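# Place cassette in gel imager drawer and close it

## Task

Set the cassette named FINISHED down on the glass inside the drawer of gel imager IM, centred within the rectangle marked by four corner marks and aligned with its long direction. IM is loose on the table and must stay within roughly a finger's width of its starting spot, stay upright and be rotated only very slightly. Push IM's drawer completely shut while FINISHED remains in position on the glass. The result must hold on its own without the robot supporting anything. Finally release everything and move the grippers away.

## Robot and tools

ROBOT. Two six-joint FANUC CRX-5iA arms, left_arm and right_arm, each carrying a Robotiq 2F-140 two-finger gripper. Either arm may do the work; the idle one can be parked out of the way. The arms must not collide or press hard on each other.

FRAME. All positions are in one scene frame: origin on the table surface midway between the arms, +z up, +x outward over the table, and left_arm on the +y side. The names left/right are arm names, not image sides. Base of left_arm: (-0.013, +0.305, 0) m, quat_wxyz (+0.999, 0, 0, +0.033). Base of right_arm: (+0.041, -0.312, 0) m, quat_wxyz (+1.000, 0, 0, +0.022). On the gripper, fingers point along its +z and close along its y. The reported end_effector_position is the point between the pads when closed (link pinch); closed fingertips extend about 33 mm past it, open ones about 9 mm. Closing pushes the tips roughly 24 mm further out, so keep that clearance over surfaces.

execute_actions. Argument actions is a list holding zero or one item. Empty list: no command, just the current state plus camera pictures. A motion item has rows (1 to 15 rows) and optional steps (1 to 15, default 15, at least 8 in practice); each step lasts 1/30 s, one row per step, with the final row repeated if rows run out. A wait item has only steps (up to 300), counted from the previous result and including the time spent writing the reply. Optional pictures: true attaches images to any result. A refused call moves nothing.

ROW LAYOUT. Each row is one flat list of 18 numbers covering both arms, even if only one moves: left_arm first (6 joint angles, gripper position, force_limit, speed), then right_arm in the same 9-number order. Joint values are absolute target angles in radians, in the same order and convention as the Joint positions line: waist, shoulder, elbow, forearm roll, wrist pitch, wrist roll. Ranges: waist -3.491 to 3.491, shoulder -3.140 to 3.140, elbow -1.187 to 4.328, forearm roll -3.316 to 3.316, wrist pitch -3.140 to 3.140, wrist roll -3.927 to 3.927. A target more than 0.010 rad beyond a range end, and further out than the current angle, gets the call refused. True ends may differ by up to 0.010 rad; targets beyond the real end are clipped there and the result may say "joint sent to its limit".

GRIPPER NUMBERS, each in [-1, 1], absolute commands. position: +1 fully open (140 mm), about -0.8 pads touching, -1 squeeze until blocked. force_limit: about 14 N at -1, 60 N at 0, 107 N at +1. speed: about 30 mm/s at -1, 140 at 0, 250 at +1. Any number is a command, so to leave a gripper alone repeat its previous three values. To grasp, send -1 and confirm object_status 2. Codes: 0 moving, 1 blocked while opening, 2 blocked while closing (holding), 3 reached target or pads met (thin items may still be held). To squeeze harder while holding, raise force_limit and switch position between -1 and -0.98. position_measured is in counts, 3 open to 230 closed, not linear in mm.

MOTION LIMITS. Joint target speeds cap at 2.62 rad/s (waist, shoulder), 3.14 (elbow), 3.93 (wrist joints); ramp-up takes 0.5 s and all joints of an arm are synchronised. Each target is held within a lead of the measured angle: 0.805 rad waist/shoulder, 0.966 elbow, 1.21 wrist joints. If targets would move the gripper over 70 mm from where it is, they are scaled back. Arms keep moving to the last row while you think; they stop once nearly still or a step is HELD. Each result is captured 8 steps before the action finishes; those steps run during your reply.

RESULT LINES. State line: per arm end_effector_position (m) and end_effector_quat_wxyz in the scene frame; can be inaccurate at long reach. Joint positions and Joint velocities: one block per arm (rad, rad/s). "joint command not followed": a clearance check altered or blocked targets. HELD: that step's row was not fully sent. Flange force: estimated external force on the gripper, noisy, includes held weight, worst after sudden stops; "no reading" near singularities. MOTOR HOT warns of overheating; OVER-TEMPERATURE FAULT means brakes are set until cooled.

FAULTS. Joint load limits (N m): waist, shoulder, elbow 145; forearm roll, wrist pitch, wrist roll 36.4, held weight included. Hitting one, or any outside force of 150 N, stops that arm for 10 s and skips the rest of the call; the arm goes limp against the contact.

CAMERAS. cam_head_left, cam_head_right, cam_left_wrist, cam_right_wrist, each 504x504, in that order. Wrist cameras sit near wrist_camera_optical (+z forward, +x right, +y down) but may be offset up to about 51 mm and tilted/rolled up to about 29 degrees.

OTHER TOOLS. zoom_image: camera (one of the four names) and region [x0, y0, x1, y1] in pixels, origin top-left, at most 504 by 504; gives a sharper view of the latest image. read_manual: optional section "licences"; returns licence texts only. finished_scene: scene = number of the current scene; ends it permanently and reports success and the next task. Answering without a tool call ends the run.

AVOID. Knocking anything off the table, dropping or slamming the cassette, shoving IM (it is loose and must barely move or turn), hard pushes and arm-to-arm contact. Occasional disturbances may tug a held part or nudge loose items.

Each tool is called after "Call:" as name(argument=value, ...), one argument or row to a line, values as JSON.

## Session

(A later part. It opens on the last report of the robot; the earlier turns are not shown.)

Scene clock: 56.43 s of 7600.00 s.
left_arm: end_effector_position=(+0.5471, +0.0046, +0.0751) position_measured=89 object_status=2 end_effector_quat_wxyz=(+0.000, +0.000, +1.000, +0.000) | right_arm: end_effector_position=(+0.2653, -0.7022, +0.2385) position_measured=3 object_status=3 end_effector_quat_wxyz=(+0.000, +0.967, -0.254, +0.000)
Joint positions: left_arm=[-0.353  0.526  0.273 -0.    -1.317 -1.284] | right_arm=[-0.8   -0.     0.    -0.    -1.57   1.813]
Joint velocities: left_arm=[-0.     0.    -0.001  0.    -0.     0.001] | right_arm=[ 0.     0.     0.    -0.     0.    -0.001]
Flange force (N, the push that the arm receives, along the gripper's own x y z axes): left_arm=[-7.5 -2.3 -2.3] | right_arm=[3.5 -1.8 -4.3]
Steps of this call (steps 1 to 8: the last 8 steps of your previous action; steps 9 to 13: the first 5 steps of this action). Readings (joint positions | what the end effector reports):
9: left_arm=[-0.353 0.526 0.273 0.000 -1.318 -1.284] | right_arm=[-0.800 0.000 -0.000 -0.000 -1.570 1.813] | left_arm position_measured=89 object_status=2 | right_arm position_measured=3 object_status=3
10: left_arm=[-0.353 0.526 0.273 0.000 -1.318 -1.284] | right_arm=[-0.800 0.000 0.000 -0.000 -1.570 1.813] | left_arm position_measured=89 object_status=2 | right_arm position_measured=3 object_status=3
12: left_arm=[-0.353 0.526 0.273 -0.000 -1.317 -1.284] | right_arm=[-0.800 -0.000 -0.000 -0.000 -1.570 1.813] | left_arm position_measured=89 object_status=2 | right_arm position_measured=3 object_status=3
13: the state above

Call:
execute_actions(
  actions=[
    {"rows": [[-0.35315,0.52667,0.27148,0.0,-1.31561,-1.28415,-0.98,0.3,-0.7, -0.8,0.0,0.0,0.0,-1.57,1.813,1,0,0]], "steps": 13},
  ],
)

Scene clock: 56.87 s of 7600.00 s.
left_arm: end_effector_position=(+0.5470, +0.0046, +0.0743) position_measured=89 object_status=2 end_effector_quat_wxyz=(-0.000, +0.000, +1.000, +0.000) | right_arm: end_effector_position=(+0.2653, -0.7022, +0.2385) position_measured=3 object_status=3 end_effector_quat_wxyz=(+0.000, +0.967, -0.254, +0.000)
Joint positions: left_arm=[-0.353  0.527  0.271 -0.    -1.316 -1.284] | right_arm=[-0.8   -0.     0.    -0.    -1.57   1.813]
Joint velocities: left_arm=[-0.002  0.    -0.001  0.    -0.     0.   ] | right_arm=[0.    0.001 0.    0.    0.    0.   ]
Flange force (N, the push that the arm receives, along the gripper's own x y z axes): left_arm=[-7.4 -0.7 -2.0] | right_arm=[3.0 -2.4 -5.7]
Steps of this call (steps 1 to 8: the last 8 steps of your previous action; steps 9 to 13: the first 5 steps of this action). Readings (joint positions | what the end effector reports):
9: left_arm=[-0.353 0.526 0.272 -0.000 -1.317 -1.284] | right_arm=[-0.800 0.000 0.000 -0.000 -1.570 1.813] | left_arm position_measured=89 object_status=2 | right_arm position_measured=3 object_status=3
10: left_arm=[-0.353 0.526 0.272 -0.000 -1.316 -1.284] | right_arm=[-0.800 -0.000 -0.000 -0.000 -1.570 1.813] | left_arm position_measured=89 object_status=2 | right_arm position_measured=3 object_status=3
12: left_arm=[-0.353 0.527 0.271 -0.000 -1.316 -1.284] | right_arm=[-0.800 -0.000 -0.000 -0.000 -1.570 1.813] | left_arm position_measured=89 object_status=2 | right_arm position_measured=3 object_status=3
13: the state above

Call:
execute_actions(
  actions=[
    {"rows": [[-0.35315,0.52712,0.27047,0.0,-1.31414,-1.28415,-0.98,0.3,-0.7, -0.8,0.0,0.0,0.0,-1.57,1.813,1,0,0]], "steps": 13},
  ],
)

Scene clock: 57.60 s of 7600.00 s.
left_arm: end_effector_position=(+0.5471, +0.0046, +0.0738) position_measured=89 object_status=2 end_effector_quat_wxyz=(+0.000, +0.000, +1.000, -0.000) | right_arm: end_effector_position=(+0.2653, -0.7022, +0.2385) position_measured=3 object_status=3 end_effector_quat_wxyz=(+0.000, +0.967, -0.254, +0.000)
Joint positions: left_arm=[-0.353  0.527  0.271 -0.    -1.314 -1.284] | right_arm=[-0.8   -0.     0.     0.    -1.57   1.813]
Joint velocities: left_arm=[-0.001  0.002 -0.002 -0.     0.     0.001] | right_arm=[-0.     0.001  0.     0.     0.    -0.001]
Flange force (N, the push that the arm receives, along the gripper's own x y z axes): left_arm=[-8.6 -3.9 -1.3] | right_arm=[4.3 -1.1 -5.3]
Steps of this call (steps 1 to 8: the last 8 steps of your previous action; steps 9 to 15: the robot went on to your last target; steps 16 to 17: nothing new was sent; steps 18 to 22: the first 5 steps of this action). Readings (joint positions | what the end effector reports):
18: left_arm=[-0.353 0.527 0.271 -0.000 -1.316 -1.284] | right_arm=[-0.800 -0.000 0.000 -0.000 -1.570 1.813] | left_arm position_measured=89 object_status=2 | right_arm position_measured=3 object_status=3
19: left_arm=[-0.353 0.527 0.271 -0.000 -1.315 -1.284] | right_arm=[-0.800 0.000 -0.000 -0.000 -1.570 1.813] | left_arm position_measured=89 object_status=2 | right_arm position_measured=3 object_status=3
21: left_arm=[-0.353 0.527 0.271 -0.000 -1.314 -1.284] | right_arm=[-0.800 -0.000 0.000 -0.000 -1.570 1.813] | left_arm position_measured=89 object_status=2 | right_arm position_measured=3 object_status=3
22: the state above

Call:
execute_actions(
  actions=[
    {"rows": [[-0.35315,0.52756,0.26945,0.0,-1.31268,-1.28415,-0.98,0.3,-0.7, -0.8,0.0,0.0,0.0,-1.57,1.813,1,0,0]], "steps": 13},
  ],
)

Scene clock: 58.03 s of 7600.00 s.
left_arm: end_effector_position=(+0.5470, +0.0046, +0.0729) position_measured=89 object_status=2 end_effector_quat_wxyz=(-0.000, +0.000, +1.000, +0.000) | right_arm: end_effector_position=(+0.2653, -0.7022, +0.2385) position_measured=3 object_status=3 end_effector_quat_wxyz=(+0.000, +0.967, -0.254, +0.000)
Joint positions: left_arm=[-0.353  0.528  0.269 -0.    -1.313 -1.284] | right_arm=[-0.8    0.     0.    -0.    -1.57   1.813]
Joint velocities: left_arm=[-0.001  0.001 -0.001  0.    -0.001  0.001] | right_arm=[ 0. -0.  0. -0.  0. -0.]
Flange force (N, the push that the arm receives, along the gripper's own x y z axes): left_arm=[-11.0 -3.0 -0.8] | right_arm=[4.0 -2.3 -4.8]
Steps of this call (steps 1 to 8: the last 8 steps of your previous action; steps 9 to 13: the first 5 steps of this action). Readings (joint positions | what the end effector reports):
9: left_arm=[-0.353 0.527 0.270 -0.000 -1.314 -1.284] | right_arm=[-0.800 -0.000 0.000 -0.000 -1.570 1.813] | left_arm position_measured=89 object_status=2 | right_arm position_measured=3 object_status=3
10: left_arm=[-0.353 0.527 0.270 -0.000 -1.313 -1.284] | right_arm=[-0.800 -0.000 0.000 -0.000 -1.570 1.813] | left_arm position_measured=89 object_status=2 | right_arm position_measured=3 object_status=3
12: left_arm=[-0.353 0.528 0.269 -0.000 -1.313 -1.284] | right_arm=[-0.800 -0.000 -0.000 -0.000 -1.570 1.813] | left_arm position_measured=89 object_status=2 | right_arm position_measured=3 object_status=3
13: the state above

Call:
execute_actions(
  actions=[
    {"rows": [[-0.35315,0.52801,0.26843,0.0,-1.31122,-1.28415,-0.98,0.3,-0.7, -0.8,0.0,0.0,0.0,-1.57,1.813,1,0,0]], "steps": 13},
  ],
)

Scene clock: 58.47 s of 7600.00 s.
left_arm: end_effector_position=(+0.5471, +0.0046, +0.0723) position_measured=89 object_status=2 end_effector_quat_wxyz=(+0.000, +0.000, +1.000, -0.000) | right_arm: end_effector_position=(+0.2653, -0.7022, +0.2385) position_measured=3 object_status=3 end_effector_quat_wxyz=(+0.000, +0.967, -0.254, +0.000)
Joint positions: left_arm=[-0.353  0.528  0.268 -0.    -1.311 -1.284] | right_arm=[-0.8    0.    -0.     0.    -1.57   1.813]
Joint velocities: left_arm=[ 0.     0.     0.001 -0.     0.     0.   ] | right_arm=[ 0.    -0.001 -0.    -0.     0.     0.001]
Flange force (N, the push that the arm receives, along the gripper's own x y z axes): left_arm=[-14.5 -5.0 -3.6] | right_arm=[2.7 -2.7 -4.8]
Steps of this call (steps 1 to 8: the last 8 steps of your previous action; steps 9 to 13: the first 5 steps of this action). Readings (joint positions | what the end effector reports):
9: left_arm=[-0.353 0.528 0.269 -0.000 -1.313 -1.284] | right_arm=[-0.800 -0.000 0.000 -0.000 -1.570 1.813] | left_arm position_measured=89 object_status=2 | right_arm position_measured=3 object_status=3
10: left_arm=[-0.353 0.528 0.269 -0.000 -1.312 -1.284] | right_arm=[-0.800 -0.000 0.000 -0.000 -1.570 1.813] | left_arm position_measured=89 object_status=2 | right_arm position_measured=3 object_status=3
12: left_arm=[-0.353 0.528 0.268 -0.000 -1.311 -1.284] | right_arm=[-0.800 -0.000 0.000 -0.000 -1.570 1.813] | left_arm position_measured=89 object_status=2 | right_arm position_measured=3 object_status=3
13: the state above

Call:
execute_actions(
  actions=[
    {"rows": [[-0.35315,0.52801,0.26843,0.0,-1.31122,-1.28415,0.6,0.3,-0.8, -0.8,0.0,0.0,0.0,-1.57,1.813,1,0,0]], "steps": 15},
  ],
)

Call:
execute_actions(
  actions=[
    {"steps": 8},
  ],
  pictures=true,
)

Scene clock: 59.87 s of 7600.00 s.
left_arm: end_effector_position=(+0.5471, +0.0046, +0.0723) position_measured=74 object_status=0 end_effector_quat_wxyz=(-0.000, +0.000, +1.000, -0.000) | right_arm: end_effector_position=(+0.2653, -0.7022, +0.2385) position_measured=3 object_status=3 end_effector_quat_wxyz=(+0.000, +0.967, -0.254, +0.000)
Joint positions: left_arm=[-0.353  0.528  0.268  0.    -1.311 -1.284] | right_arm=[-0.8   -0.     0.     0.    -1.57   1.813]
Joint velocities: left_arm=[-0.001 -0.     0.001  0.    -0.001  0.   ] | right_arm=[ 0. -0.  0. -0.  0.  0.]
Flange force (N, the push that the arm receives, along the gripper's own x y z axes): left_arm=[-13.1 -4.7 -3.4] | right_arm=[2.8 -2.9 -5.1]
Steps of this call (steps 1 to 8: the last 8 steps of your previous action; steps 9 to 15: the robot went on to your last target; steps 16 to 35: nothing new was sent; steps 36 to 42: the first 7 steps of this action). Readings (joint positions | what the end effector reports):
36: left_arm=[-0.353 0.528 0.268 0.000 -1.311 -1.284] | right_arm=[-0.800 -0.000 0.000 -0.000 -1.570 1.813] | left_arm position_measured=89 object_status=0 | right_arm position_measured=3 object_status=3
37: left_arm=[-0.353 0.528 0.268 0.000 -1.311 -1.284] | right_arm=[-0.800 0.000 0.000 -0.000 -1.570 1.813] | left_arm position_measured=89 object_status=0 | right_arm position_measured=3 object_status=3
39: left_arm=[-0.353 0.528 0.268 0.000 -1.311 -1.284] | right_arm=[-0.800 -0.000 -0.000 -0.000 -1.570 1.813] | left_arm position_measured=82 object_status=0 | right_arm position_measured=3 object_status=3
42: the state above

Scene clock: 60.13 s of 7600.00 s.
left_arm: end_effector_position=(+0.5471, +0.0046, +0.0723) position_measured=53 object_status=0 end_effector_quat_wxyz=(-0.000, +0.000, +1.000, -0.000) | right_arm: end_effector_position=(+0.2653, -0.7022, +0.2385) position_measured=3 object_status=3 end_effector_quat_wxyz=(+0.000, +0.967, -0.254, +0.000)
Joint positions: left_arm=[-0.353  0.528  0.268  0.    -1.311 -1.284] | right_arm=[-0.8   -0.    -0.    -0.    -1.57   1.813]
Joint velocities: left_arm=[ 0.001 -0.    -0.001  0.    -0.    -0.   ] | right_arm=[-0. -0.  0. -0.  0. -0.]
Flange force (N, the push that the arm receives, along the gripper's own x y z axes): left_arm=[-11.4 -2.8 -2.8] | right_arm=[2.9 -2.8 -3.8]
Kept back: nothing.
Steps of this call (steps 1 to 8: the last 8 steps of your previous action). Readings (joint positions | what the end effector reports):
1: left_arm=[-0.353 0.528 0.268 0.000 -1.311 -1.284] | right_arm=[-0.800 -0.000 0.000 -0.000 -1.570 1.813] | left_arm position_measured=71 object_status=0 | right_arm position_measured=3 object_status=3
2: left_arm=[-0.353 0.528 0.268 0.000 -1.311 -1.284] | right_arm=[-0.800 0.000 0.000 -0.000 -1.570 1.813] | left_arm position_measured=68 object_status=0 | right_arm position_measured=3 object_status=3
4: left_arm=[-0.353 0.528 0.268 0.000 -1.311 -1.284] | right_arm=[-0.800 -0.000 0.000 -0.000 -1.570 1.813] | left_arm position_measured=62 object_status=0 | right_arm position_measured=3 object_status=3
8: the state above

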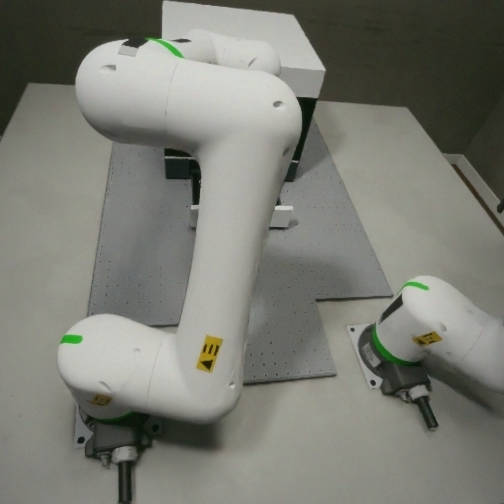

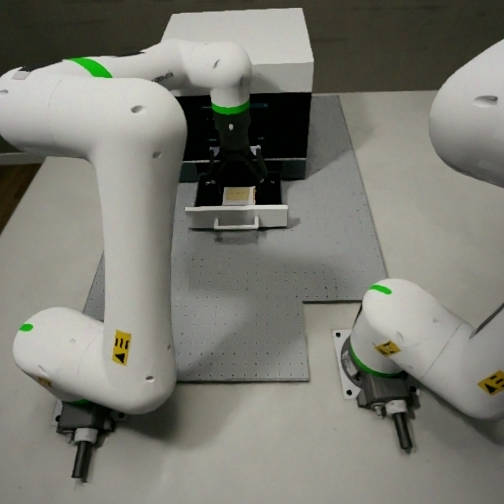

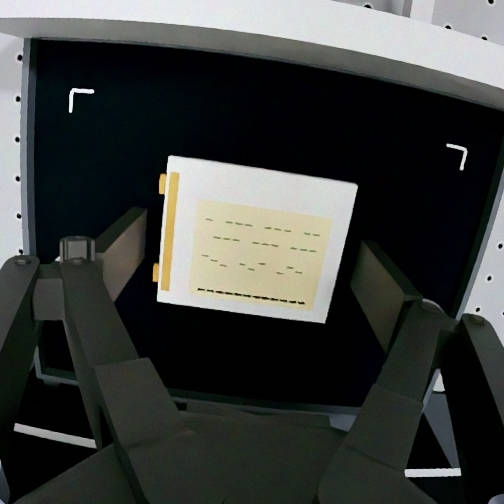

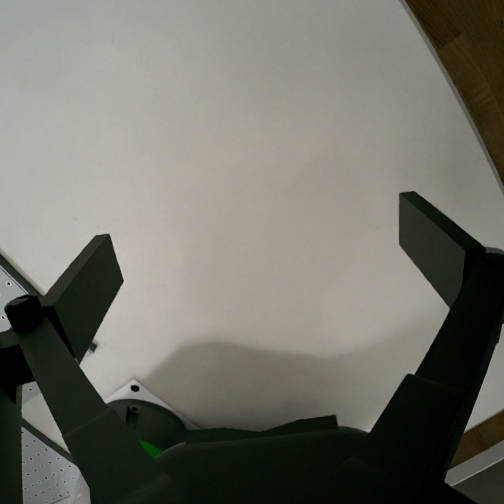

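Call:
execute_actions(
  actions=[
    {"rows": [[-0.35315,0.459,0.5045,0.0,-1.6163,-1.28415,1,0.3,0, -0.8,0.0,0.0,0.0,-1.57,1.813,1,0,0]], "steps": 15},
  ],
)

Call:
execute_actions(
  actions=[
    {"steps": 14},
  ],
  pictures=true,
)

Scene clock: 60.97 s of 7600.00 s.
left_arm: end_effector_position=(+0.5473, +0.0045, +0.1376) position_measured=12 object_status=0 end_effector_quat_wxyz=(+0.000, +0.000, +1.000, -0.000) | right_arm: end_effector_position=(+0.2653, -0.7022, +0.2385) position_measured=3 object_status=3 end_effector_quat_wxyz=(+0.000, +0.967, -0.254, +0.000)
Joint positions: left_arm=[-0.353  0.496  0.376  0.    -1.45  -1.284] | right_arm=[-0.8   -0.     0.     0.    -1.57   1.813]
Joint velocities: left_arm=[ 0.    -0.238  0.799 -0.    -1.027 -0.   ] | right_arm=[ 0.    -0.001  0.     0.     0.     0.   ]
Flange force (N, the push that the arm receives, along the gripper's own x y z axes): left_arm=[-6.8 -2.0 -15.2] | right_arm=[2.9 -2.2 -5.1]
Steps of this call (steps 1 to 15: the robot went on to your last target; steps 16 to 18: nothing new was sent; steps 19 to 25: the first 7 steps of this action). Readings (joint positions | what the end effector reports):
19: left_arm=[-0.353 0.528 0.268 0.000 -1.311 -1.284] | right_arm=[-0.800 -0.000 0.000 -0.000 -1.570 1.813] | left_arm position_measured=53 object_status=0 | right_arm position_measured=3 object_status=3
20: left_arm=[-0.353 0.528 0.271 0.000 -1.314 -1.284] | right_arm=[-0.800 -0.000 0.000 -0.000 -1.570 1.813] | left_arm position_measured=50 object_status=0 | right_arm position_measured=3 object_status=3
22: left_arm=[-0.353 0.520 0.297 0.000 -1.348 -1.284] | right_arm=[-0.800 -0.000 0.000 -0.000 -1.570 1.813] | left_arm position_measured=35 object_status=0 | right_arm position_measured=3 object_status=3
25: the state above

Scene clock: 61.43 s of 7600.00 s.
left_arm: end_effector_position=(+0.5365, +0.0076, +0.2156) position_measured=3 object_status=3 end_effector_quat_wxyz=(-0.000, +0.000, +1.000, -0.000) | right_arm: end_effector_position=(+0.2653, -0.7022, +0.2385) position_measured=3 object_status=3 end_effector_quat_wxyz=(+0.000, +0.967, -0.254, +0.000)
Joint positions: left_arm=[-0.353  0.459  0.504  0.    -1.616 -1.284] | right_arm=[-0.8   -0.     0.    -0.    -1.57   1.813]
Joint velocities: left_arm=[ 0.001 -0.     0.001  0.    -0.001 -0.   ] | right_arm=[ 0.     0.001 -0.     0.    -0.    -0.   ]
Flange force (N, the push that the arm receives, along the gripper's own x y z axes): left_arm=[-7.3 -0.8 -3.2] | right_arm=[2.9 -2.9 -4.2]
Kept back: nothing.
Steps of this call (steps 1 to 8: the last 8 steps of your previous action; steps 9 to 14: the robot went on to your last target). Readings (joint positions | what the end effector reports):
1: left_arm=[-0.353 0.489 0.403 0.000 -1.485 -1.284] | right_arm=[-0.800 -0.000 0.000 -0.000 -1.570 1.813] | left_arm position_measured=6 object_status=0 | right_arm position_measured=3 object_status=3
2: left_arm=[-0.353 0.481 0.430 0.000 -1.520 -1.284] | right_arm=[-0.800 -0.000 0.000 -0.000 -1.570 1.813] | left_arm position_measured=3 object_status=0 | right_arm position_measured=3 object_status=3
4: left_arm=[-0.353 0.467 0.478 0.000 -1.581 -1.284] | right_arm=[-0.800 -0.000 0.000 -0.000 -1.570 1.813] | left_arm position_measured=3 object_status=0 | right_arm position_measured=3 object_status=3
8: left_arm=[-0.353 0.459 0.504 0.000 -1.616 -1.284] | right_arm=[-0.800 -0.000 0.000 -0.000 -1.570 1.813] | left_arm position_measured=3 object_status=3 | right_arm position_measured=3 object_status=3
14: the state above

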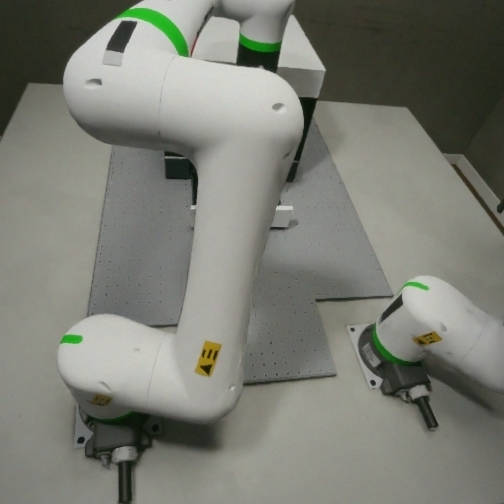

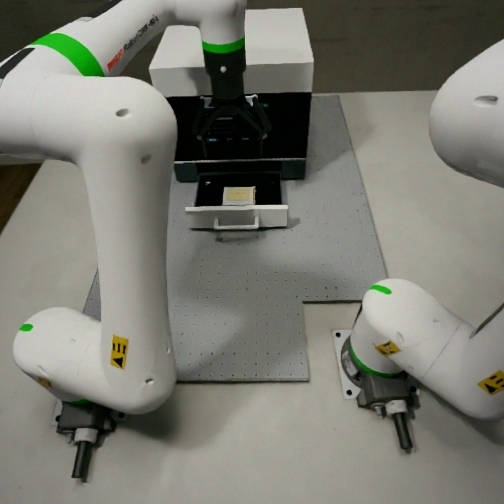

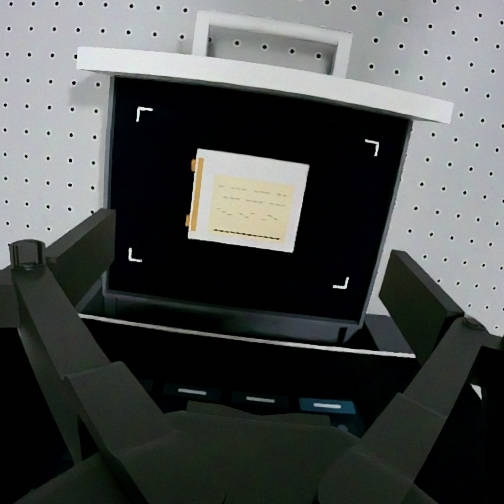

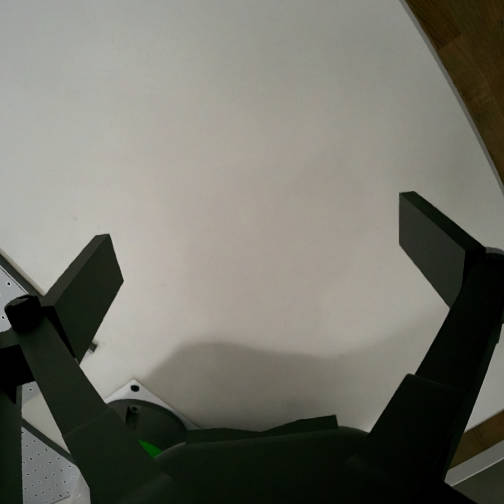

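Call:
zoom_image(
  camera="cam_left_wrist",
  region=[115, 90, 395, 310],
)

Region (115, 90, 395, 310) of cam_left_wrist's 504x504 image, scaled by 1.800, with more detail than that image has; it fills the top 396 rows of this view, and the rest is white.

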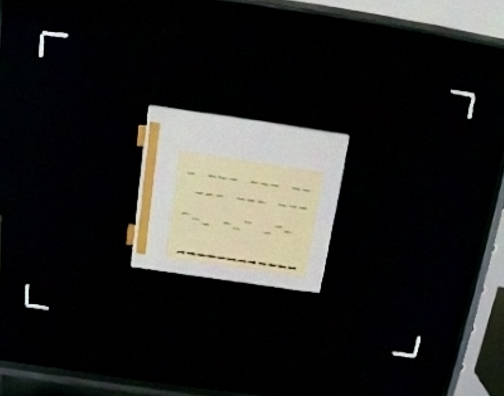

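Call:
zoom_image(
  camera="cam_left_wrist",
  region=[180, 0, 370, 110],
)

Call:
zoom_image(
  camera="cam_left_wrist",
  region=[70, 270, 430, 400],
)

Region (180, 0, 370, 110) of cam_left_wrist's 504x504 image, scaled by 2.653, with more detail than that image has; it fills the top 292 rows of this view, and the rest is white.

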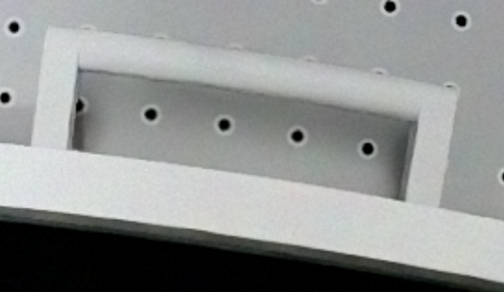

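Region (70, 270, 430, 400) of cam_left_wrist's 504x504 image, scaled by 1.400, with more detail than that image has; it fills the top 182 rows of this view, and the rest is white.

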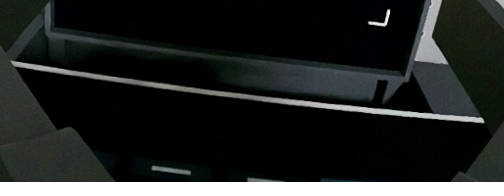

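Call:
execute_actions(
  actions=[
    {"rows": [[-0.4814,-0.2232,-0.4814,0.0,-0.9634,-1.1324,-1,0,0.5, -0.8,0.0,0.0,0.0,-1.57,1.813,1,0,0]], "steps": 15},
  ],
)

Call:
execute_actions(
  actions=[
    {"steps": 16},
  ],
)

Scene clock: 67.43 s of 7600.00 s.
left_arm: end_effector_position=(+0.5169, +0.0034, +0.2146) position_measured=60 object_status=0 end_effector_quat_wxyz=(+0.022, -0.001, +1.000, -0.007) | right_arm: end_effector_position=(+0.2653, -0.7022, +0.2385) position_measured=3 object_status=3 end_effector_quat_wxyz=(+0.000, +0.967, -0.254, +0.000)
Joint positions: left_arm=[-0.369  0.373  0.382 -0.    -1.534 -1.265] | right_arm=[-0.8   -0.     0.    -0.    -1.57   1.813]
Joint velocities: left_arm=[-0.16  -0.853 -1.215 -0.     0.812  0.189] | right_arm=[ 0.     0.001  0.     0.    -0.     0.001]
Flange force (N, the push that the arm receives, along the gripper's own x y z axes): left_arm=[-29.3 -9.0 -3.1] | right_arm=[4.1 -0.6 -4.8]
Steps of this call (steps 1 to 30: the robot went on to your last target; steps 31 to 90: nothing new was sent; then 2.77 s passed at rest; steps 91 to 97: the first 7 steps of this action). Readings (joint positions | what the end effector reports):
91: left_arm=[-0.353 0.459 0.504 -0.000 -1.616 -1.284] | right_arm=[-0.800 -0.000 -0.000 0.000 -1.570 1.813] | left_arm position_measured=3 object_status=0 | right_arm position_measured=3 object_status=3
92: left_arm=[-0.354 0.457 0.501 -0.000 -1.615 -1.284] | right_arm=[-0.800 -0.000 0.000 -0.000 -1.570 1.813] | left_arm position_measured=7 object_status=0 | right_arm position_measured=3 object_status=3
94: left_arm=[-0.357 0.438 0.474 -0.000 -1.596 -1.280] | right_arm=[-0.800 0.000 0.000 0.000 -1.570 1.813] | left_arm position_measured=28 object_status=0 | right_arm position_measured=3 object_status=3
97: the state above

Scene clock: 67.97 s of 7600.00 s.
left_arm: end_effector_position=(+0.3586, +0.0041, +0.1500) position_measured=228 object_status=0 end_effector_quat_wxyz=(+0.148, -0.011, +0.987, -0.065) | right_arm: end_effector_position=(+0.2653, -0.7022, +0.2385) position_measured=3 object_status=3 end_effector_quat_wxyz=(+0.000, +0.967, -0.254, +0.000)
Joint positions: left_arm=[-0.472 -0.175 -0.412 -0.    -1.009 -1.143] | right_arm=[-0.8   -0.     0.    -0.    -1.57   1.813]
Joint velocities: left_arm=[-0.119 -0.631 -0.915 -0.     0.601  0.14 ] | right_arm=[ 0.     0.002  0.     0.     0.    -0.   ]
Flange force (N, the push that the arm receives, along the gripper's own x y z axes): left_arm=[14.9 8.2 -2.8] | right_arm=[2.7 -3.2 -4.2]
Kept back: nothing.
Steps of this call (steps 1 to 8: the last 8 steps of your previous action; steps 9 to 16: the robot went on to your last target). Readings (joint positions | what the end effector reports):
1: left_arm=[-0.375 0.342 0.337 -0.000 -1.504 -1.258] | right_arm=[-0.800 0.000 0.000 -0.000 -1.570 1.813] | left_arm position_measured=70 object_status=0 | right_arm position_measured=3 object_status=3
2: left_arm=[-0.382 0.306 0.286 -0.000 -1.470 -1.250] | right_arm=[-0.800 -0.000 -0.000 -0.000 -1.570 1.813] | left_arm position_measured=81 object_status=0 | right_arm position_measured=3 object_status=3
4: left_arm=[-0.397 0.228 0.174 -0.000 -1.396 -1.233] | right_arm=[-0.800 -0.000 0.000 -0.000 -1.570 1.813] | left_arm position_measured=102 object_status=0 | right_arm position_measured=3 object_status=3
8: left_arm=[-0.424 0.081 -0.039 -0.000 -1.255 -1.200] | right_arm=[-0.800 -0.000 0.000 -0.000 -1.570 1.813] | left_arm position_measured=144 object_status=0 | right_arm position_measured=3 object_status=3
16: the state above

Call:
execute_actions(
  actions=[
    {"rows": [[-0.4814,-0.1450,-0.6022,0.0,-0.7645,-1.1324,-1,0,0.5, -0.8,0.0,0.0,0.0,-1.57,1.813,1,0,0]], "steps": 15},
  ],
)

Call:
execute_actions(
  actions=[
    {"steps": 10},
  ],
  pictures=true,
)

Scene clock: 68.43 s of 7600.00 s.
left_arm: end_effector_position=(+0.3459, +0.0051, +0.0870) position_measured=233 object_status=3 end_effector_quat_wxyz=(+0.158, -0.011, +0.985, -0.072) | right_arm: end_effector_position=(+0.2653, -0.7022, +0.2385) position_measured=3 object_status=3 end_effector_quat_wxyz=(+0.000, +0.967, -0.254, +0.000)
Joint positions: left_arm=[-0.481 -0.168 -0.567 -0.    -0.823 -1.132] | right_arm=[-0.8   -0.     0.    -0.    -1.57   1.813]
Joint velocities: left_arm=[ 0.     0.377 -0.572  0.     0.924 -0.   ] | right_arm=[0. 0. 0. 0. 0. 0.]
Flange force (N, the push that the arm receives, along the gripper's own x y z axes): left_arm=[-15.9 -15.2 27.3] | right_arm=[2.9 -2.6 -4.7]
Steps of this call (steps 1 to 7: the robot went on to your last target; steps 8 to 14: the first 7 steps of this action). Readings (joint positions | what the end effector reports):
8: left_arm=[-0.481 -0.223 -0.481 -0.000 -0.963 -1.132] | right_arm=[-0.800 -0.000 0.000 -0.000 -1.570 1.813] | left_arm position_measured=233 object_status=3 | right_arm position_measured=3 object_status=3
9: left_arm=[-0.481 -0.222 -0.484 -0.000 -0.959 -1.132] | right_arm=[-0.800 -0.000 0.000 -0.000 -1.570 1.813] | left_arm position_measured=233 object_status=3 | right_arm position_measured=3 object_status=3
11: left_arm=[-0.481 -0.209 -0.504 -0.000 -0.925 -1.132] | right_arm=[-0.800 -0.000 -0.000 -0.000 -1.570 1.813] | left_arm position_measured=233 object_status=3 | right_arm position_measured=3 object_status=3
14: the state above

Scene clock: 68.77 s of 7600.00 s.
left_arm: end_effector_position=(+0.3452, +0.0054, +0.0659) position_measured=233 object_status=3 end_effector_quat_wxyz=(+0.158, -0.011, +0.985, -0.072) | right_arm: end_effector_position=(+0.2653, -0.7022, +0.2385) position_measured=3 object_status=3 end_effector_quat_wxyz=(+0.000, +0.967, -0.254, +0.000)
Joint positions: left_arm=[-0.481 -0.145 -0.602 -0.    -0.765 -1.132] | right_arm=[-0.8    0.     0.    -0.    -1.57   1.813]
Joint velocities: left_arm=[ 0.001 -0.001 -0.     0.    -0.    -0.001] | right_arm=[-0. -0.  0. -0.  0. -0.]
Flange force (N, the push that the arm receives, along the gripper's own x y z axes): left_arm=[-6.7 -4.5 2.2] | right_arm=[2.5 -1.6 -4.5]
Kept back: nothing.
Steps of this call (steps 1 to 8: the last 8 steps of your previous action; steps 9 to 10: the robot went on to your last target). Readings (joint positions | what the end effector reports):
1: left_arm=[-0.481 -0.157 -0.583 -0.000 -0.796 -1.132] | right_arm=[-0.800 -0.000 0.000 -0.000 -1.570 1.813] | left_arm position_measured=233 object_status=3 | right_arm position_measured=3 object_status=3
2: left_arm=[-0.481 -0.150 -0.595 -0.000 -0.778 -1.132] | right_arm=[-0.800 -0.000 -0.000 0.000 -1.570 1.813] | left_arm position_measured=233 object_status=3 | right_arm position_measured=3 object_status=3
4: left_arm=[-0.481 -0.145 -0.602 -0.000 -0.765 -1.132] | right_arm=[-0.800 -0.000 0.000 -0.000 -1.570 1.813] | left_arm position_measured=233 object_status=3 | right_arm position_measured=3 object_status=3
8: left_arm=[-0.481 -0.145 -0.602 -0.000 -0.765 -1.132] | right_arm=[-0.800 -0.000 0.000 -0.000 -1.570 1.813] | left_arm position_measured=233 object_status=3 | right_arm position_measured=3 object_status=3
10: the state above

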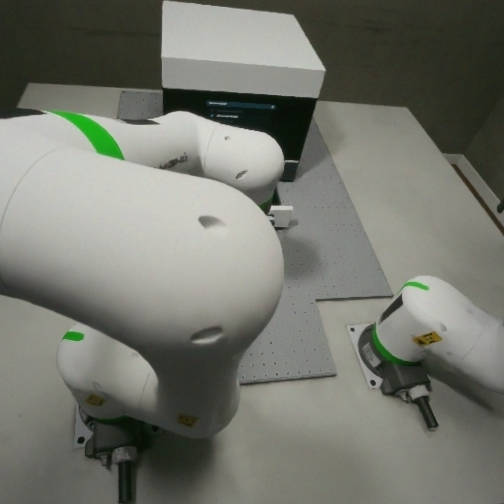

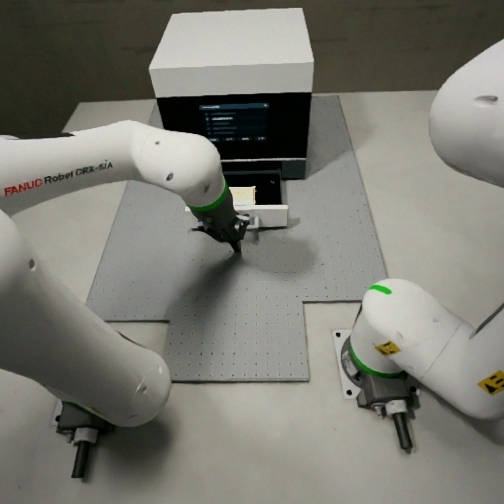

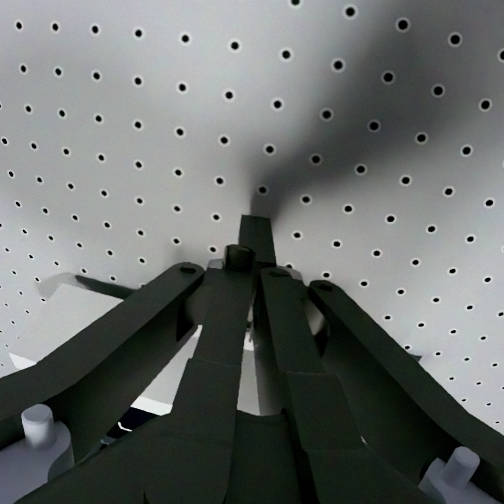

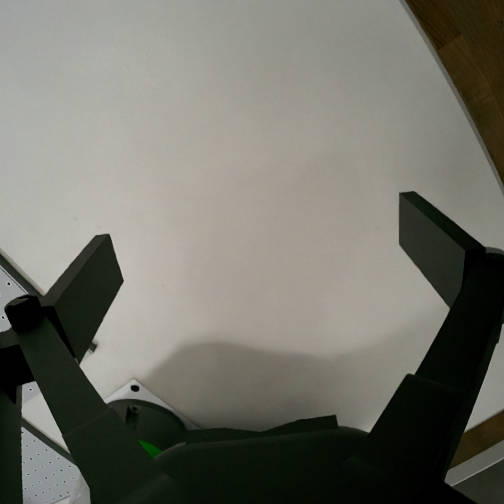

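Call:
execute_actions(
  actions=[
    {"rows": [[-0.4781,-0.1365,-0.5948,0,-0.7634,-1.1359,-1,0,0.5,-0.8,0,0,0,-1.57,1.813,1,0,0],[-0.4748,-0.1280,-0.5874,0,-0.7624,-1.1394,-1,0,0.5,-0.8,0,0,0,-1.57,1.813,1,0,0],[-0.47151,-0.11956,-0.57982,0,-0.76147,-1.14277,-1,0,0.5,-0.8,0,0,0,-1.57,1.813,1,0,0],[-0.46912,-0.11329,-0.57406,0,-0.76096,-1.14527,-1,0,0.5,-0.8,0,0,0,-1.57,1.813,1,0,0],[-0.46752,-0.10910,-0.57021,0,-0.76062,-1.14694,-1,0,0.5,-0.8,0,0,0,-1.57,1.813,1,0,0],[-0.46632,-0.10597,-0.56733,0,-0.76036,-1.14819,-1,0,0.5,-0.8,0,0,0,-1.57,1.813,1,0,0],[-0.46513,-0.10283,-0.56445,0,-0.76011,-1.14944,-1,0,0.5,-0.8,0,0,0,-1.57,1.813,1,0,0],[-0.46393,-0.09969,-0.56157,0,-0.75985,-1.15069,-1,0,0.5,-0.8,0,0,0,-1.57,1.813,1,0,0],[-0.46274,-0.09655,-0.55869,0,-0.75959,-1.15194,-1,0,0.5,-0.8,0,0,0,-1.57,1.813,1,0,0],[-0.46154,-0.09342,-0.55581,0,-0.75934,-1.15319,-1,0,0.5,-0.8,0,0,0,-1.57,1.813,1,0,0],[-0.46034,-0.09028,-0.55293,0,-0.75908,-1.15444,-1,0,0.5,-0.8,0,0,0,-1.57,1.813,1,0,0],[-0.45915,-0.08714,-0.55005,0,-0.75883,-1.15570,-1,0,0.5,-0.8,0,0,0,-1.57,1.813,1,0,0],[-0.45795,-0.08400,-0.54716,0,-0.75857,-1.15695,-1,0,0.5,-0.8,0,0,0,-1.57,1.813,1,0,0],[-0.45675,-0.08087,-0.54428,0,-0.75831,-1.15820,-1,0,0.5,-0.8,0,0,0,-1.57,1.813,1,0,0]], "steps": 15},
  ],
)

Call:
execute_actions(
  actions=[
    {"steps": 10},
  ],
  pictures=true,
)

Scene clock: 69.90 s of 7600.00 s.
left_arm: end_effector_position=(+0.3624, +0.0050, +0.0662) position_measured=233 object_status=3 end_effector_quat_wxyz=(+0.159, -0.011, +0.985, -0.070) | right_arm: end_effector_position=(+0.2653, -0.7022, +0.2385) position_measured=3 object_status=3 end_effector_quat_wxyz=(+0.000, +0.967, -0.254, +0.000)
Joint positions: left_arm=[-0.467 -0.108 -0.569 -0.    -0.761 -1.147] | right_arm=[-0.8    0.     0.    -0.    -1.57   1.813]
Joint velocities: left_arm=[ 0.047  0.12   0.11   0.     0.009 -0.048] | right_arm=[ 0. -0. -0.  0.  0. -0.]
Flange force (N, the push that the arm receives, along the gripper's own x y z axes): left_arm=[-13.9 -7.6 9.8] | right_arm=[3.0 -0.6 -4.7]
Steps of this call (steps 1 to 27: the robot went on to your last target; steps 28 to 34: the first 7 steps of this action). Readings (joint positions | what the end effector reports):
28: left_arm=[-0.481 -0.145 -0.602 -0.000 -0.764 -1.132] | right_arm=[-0.800 0.000 0.000 -0.000 -1.570 1.813] | left_arm position_measured=233 object_status=3 | right_arm position_measured=3 object_status=3
29: left_arm=[-0.481 -0.142 -0.600 -0.000 -0.764 -1.133] | right_arm=[-0.800 0.000 0.000 -0.000 -1.570 1.813] | left_arm position_measured=233 object_status=3 | right_arm position_measured=3 object_status=3
31: left_arm=[-0.475 -0.127 -0.587 -0.000 -0.762 -1.139] | right_arm=[-0.800 -0.000 0.000 -0.000 -1.570 1.813] | left_arm position_measured=233 object_status=3 | right_arm position_measured=3 object_status=3
34: the state above

Scene clock: 70.23 s of 7600.00 s.
left_arm: end_effector_position=(+0.3754, +0.0049, +0.0664) position_measured=233 object_status=3 end_effector_quat_wxyz=(+0.160, -0.011, +0.985, -0.068) | right_arm: end_effector_position=(+0.2653, -0.7022, +0.2385) position_measured=3 object_status=3 end_effector_quat_wxyz=(+0.000, +0.967, -0.254, +0.000)
Joint positions: left_arm=[-0.457 -0.081 -0.544  0.    -0.758 -1.158] | right_arm=[-0.8   -0.     0.     0.    -1.57   1.813]
Joint velocities: left_arm=[-0.001 -0.001  0.     0.    -0.    -0.001] | right_arm=[-0.     0.001 -0.    -0.    -0.     0.001]
Flange force (N, the push that the arm receives, along the gripper's own x y z axes): left_arm=[-8.2 -4.2 2.7] | right_arm=[2.0 -4.1 -4.0]
Kept back: nothing.
Steps of this call (steps 1 to 8: the last 8 steps of your previous action; steps 9 to 10: the robot went on to your last target). Readings (joint positions | what the end effector reports):
1: left_arm=[-0.466 -0.105 -0.566 -0.000 -0.760 -1.149] | right_arm=[-0.800 -0.000 -0.000 0.000 -1.570 1.813] | left_arm position_measured=233 object_status=3 | right_arm position_measured=3 object_status=3
2: left_arm=[-0.465 -0.101 -0.563 -0.000 -0.760 -1.150] | right_arm=[-0.800 -0.000 0.000 -0.000 -1.570 1.813] | left_arm position_measured=233 object_status=3 | right_arm position_measured=3 object_status=3
4: left_arm=[-0.462 -0.095 -0.557 -0.000 -0.759 -1.153] | right_arm=[-0.800 -0.000 0.000 0.000 -1.570 1.813] | left_arm position_measured=233 object_status=3 | right_arm position_measured=3 object_status=3
8: left_arm=[-0.457 -0.083 -0.546 -0.000 -0.758 -1.158] | right_arm=[-0.800 -0.000 -0.000 -0.000 -1.570 1.813] | left_arm position_measured=233 object_status=3 | right_arm position_measured=3 object_status=3
10: the state above

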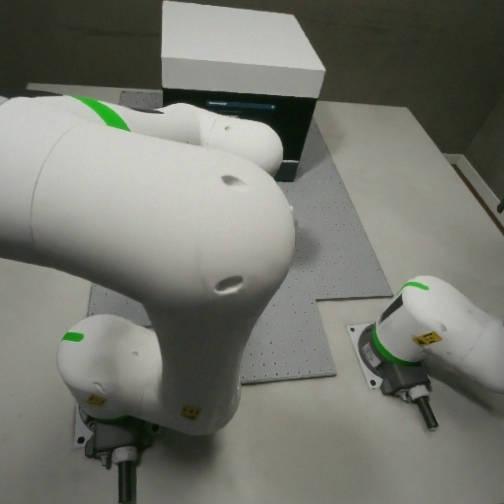

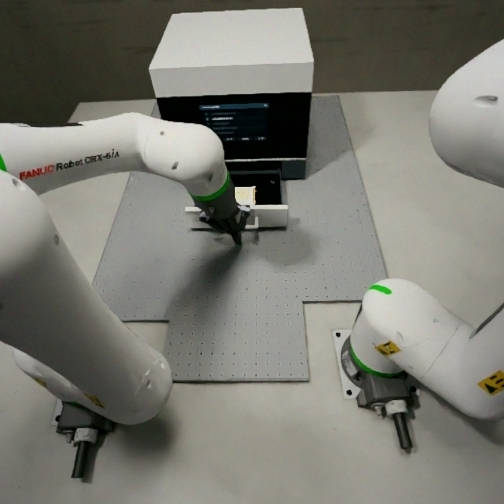

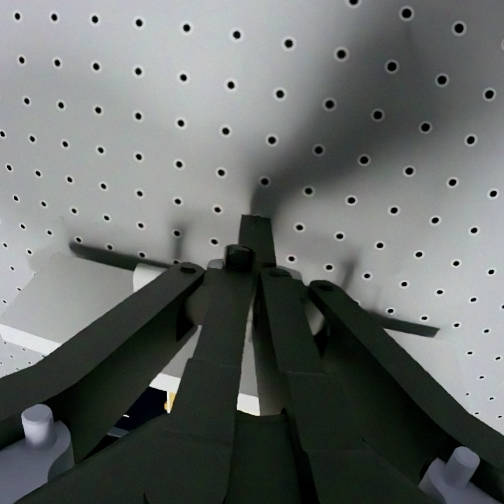

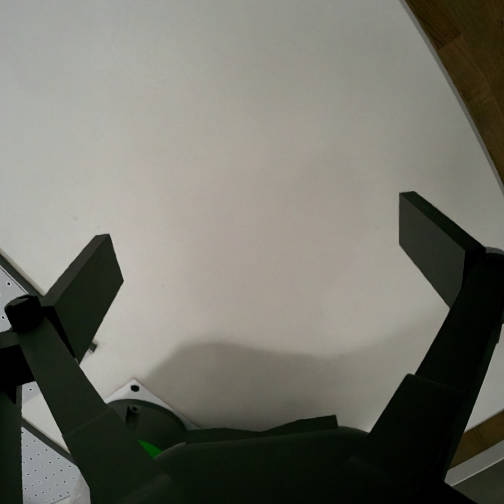

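Call:
zoom_image(
  camera="cam_head_right",
  region=[240, 150, 400, 310],
)

Region (240, 150, 400, 310) of cam_head_right's 504x504 image, scaled by 3.150, with more detail than that image has.

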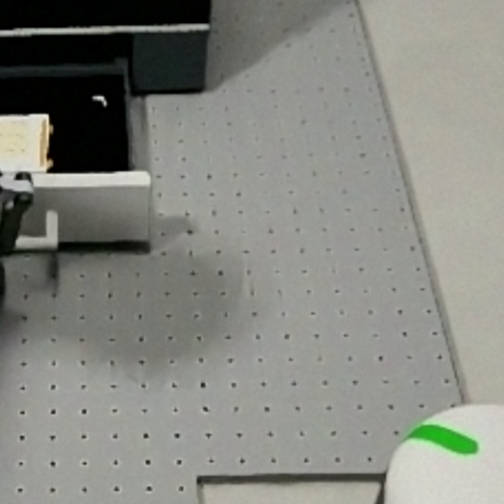

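Call:
execute_actions(
  actions=[
    {"rows": [[-0.45556,-0.07773,-0.54140,0,-0.75806,-1.15945,-1,0,0.5,-0.8,0,0,0,-1.57,1.813,1,0,0],[-0.45436,-0.07459,-0.53852,0,-0.75780,-1.16070,-1,0,0.5,-0.8,0,0,0,-1.57,1.813,1,0,0],[-0.45316,-0.07145,-0.53564,0,-0.75755,-1.16195,-1,0,0.5,-0.8,0,0,0,-1.57,1.813,1,0,0],[-0.45197,-0.06832,-0.53276,0,-0.75729,-1.16320,-1,0,0.5,-0.8,0,0,0,-1.57,1.813,1,0,0],[-0.45077,-0.06518,-0.52988,0,-0.75703,-1.16445,-1,0,0.5,-0.8,0,0,0,-1.57,1.813,1,0,0],[-0.44957,-0.06204,-0.52700,0,-0.75678,-1.16570,-1,0,0.5,-0.8,0,0,0,-1.57,1.813,1,0,0],[-0.44838,-0.05890,-0.52411,0,-0.75652,-1.16695,-1,0,0.5,-0.8,0,0,0,-1.57,1.813,1,0,0],[-0.44718,-0.05577,-0.52123,0,-0.75626,-1.16821,-1,0,0.5,-0.8,0,0,0,-1.57,1.813,1,0,0]], "steps": 15},
  ],
)

Call:
execute_actions(
  actions=[
    {"steps": 8},
  ],
  pictures=true,
)

Call:
zoom_image(
  camera="cam_head_right",
  region=[240, 150, 400, 310],
)

Scene clock: 71.50 s of 7600.00 s.
left_arm: end_effector_position=(+0.3837, +0.0049, +0.0664) position_measured=233 object_status=3 end_effector_quat_wxyz=(+0.160, -0.011, +0.985, -0.067) | right_arm: end_effector_position=(+0.2653, -0.7022, +0.2385) position_measured=3 object_status=3 end_effector_quat_wxyz=(+0.000, +0.967, -0.254, +0.000)
Joint positions: left_arm=[-0.45  -0.064 -0.528  0.    -0.757 -1.165] | right_arm=[-0.8    0.     0.    -0.    -1.57   1.813]
Joint velocities: left_arm=[ 0.036  0.092  0.086 -0.     0.01  -0.037] | right_arm=[-0.  0.  0. -0. -0. -0.]
Flange force (N, the push that the arm receives, along the gripper's own x y z axes): left_arm=[-5.3 1.6 4.8] | right_arm=[3.2 -1.8 -4.7]
Steps of this call (steps 1 to 30: the robot went on to your last target; step 31: nothing new was sent; steps 32 to 38: the first 7 steps of this action). Readings (joint positions | what the end effector reports):
32: left_arm=[-0.457 -0.081 -0.544 0.000 -0.758 -1.158] | right_arm=[-0.800 -0.000 0.000 -0.000 -1.570 1.813] | left_arm position_measured=233 object_status=3 | right_arm position_measured=3 object_status=3
33: left_arm=[-0.456 -0.079 -0.543 0.000 -0.758 -1.159] | right_arm=[-0.800 -0.000 0.000 -0.000 -1.570 1.813] | left_arm position_measured=233 object_status=3 | right_arm position_measured=3 object_status=3
35: left_arm=[-0.454 -0.073 -0.537 0.000 -0.758 -1.161] | right_arm=[-0.800 -0.000 0.000 -0.000 -1.570 1.813] | left_arm position_measured=233 object_status=3 | right_arm position_measured=3 object_status=3
38: the state above

Scene clock: 71.77 s of 7600.00 s.
left_arm: end_effector_position=(+0.3875, +0.0049, +0.0663) position_measured=233 object_status=3 end_effector_quat_wxyz=(+0.161, -0.011, +0.985, -0.066) | right_arm: end_effector_position=(+0.2653, -0.7022, +0.2385) position_measured=3 object_status=3 end_effector_quat_wxyz=(+0.000, +0.967, -0.254, +0.000)
Joint positions: left_arm=[-0.447 -0.056 -0.521  0.    -0.756 -1.168] | right_arm=[-0.8   -0.    -0.    -0.    -1.57   1.813]
Joint velocities: left_arm=[-0.001  0.001  0.    -0.    -0.001 -0.   ] | right_arm=[-0.  0.  0. -0.  0. -0.]
Flange force (N, the push that the arm receives, along the gripper's own x y z axes): left_arm=[-6.8 -1.8 0.2] | right_arm=[2.5 -3.6 -4.2]
Kept back: nothing.
Steps of this call (steps 1 to 8: the last 8 steps of your previous action). Readings (joint positions | what the end effector reports):
1: left_arm=[-0.449 -0.060 -0.526 0.000 -0.757 -1.166] | right_arm=[-0.800 -0.000 0.000 -0.000 -1.570 1.813] | left_arm position_measured=233 object_status=3 | right_arm position_measured=3 object_status=3
2: left_arm=[-0.448 -0.057 -0.523 0.000 -0.756 -1.168] | right_arm=[-0.800 0.000 0.000 0.000 -1.570 1.813] | left_arm position_measured=233 object_status=3 | right_arm position_measured=3 object_status=3
4: left_arm=[-0.447 -0.056 -0.521 0.000 -0.756 -1.168] | right_arm=[-0.800 -0.000 -0.000 -0.000 -1.570 1.813] | left_arm position_measured=233 object_status=3 | right_arm position_measured=3 object_status=3
8: the state above

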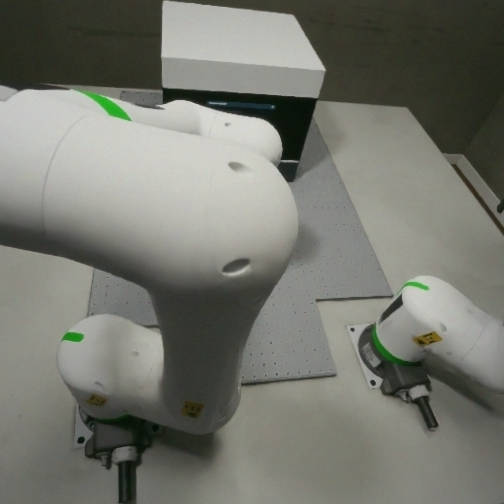

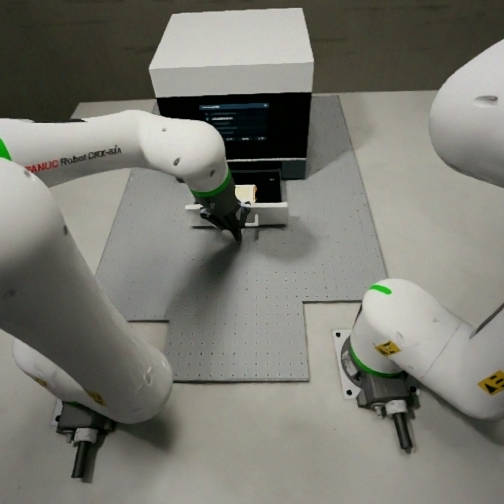

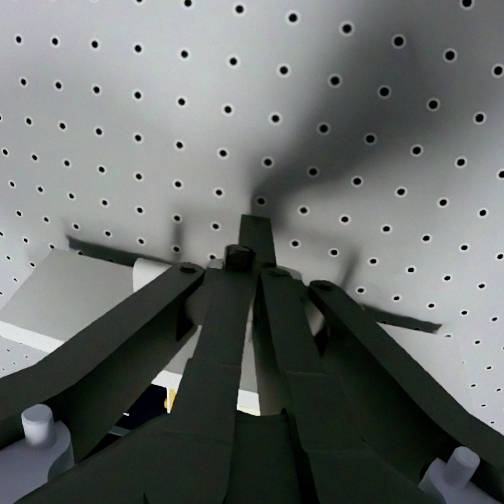

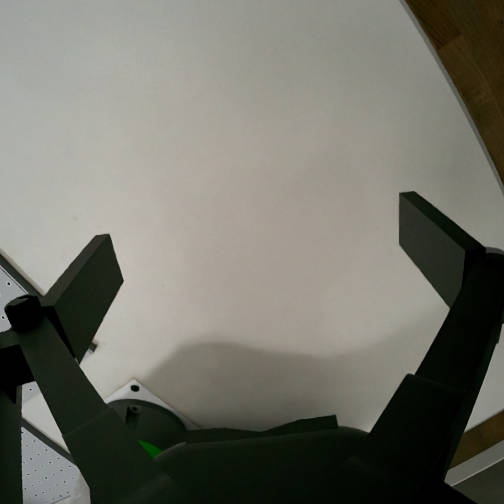

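Region (240, 150, 400, 310) of cam_head_right's 504x504 image, scaled by 3.150, with more detail than that image has.

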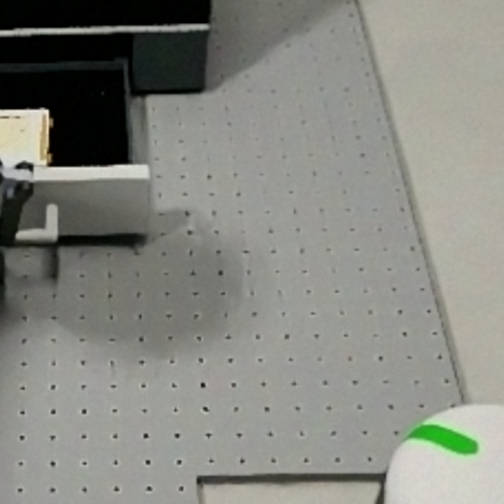

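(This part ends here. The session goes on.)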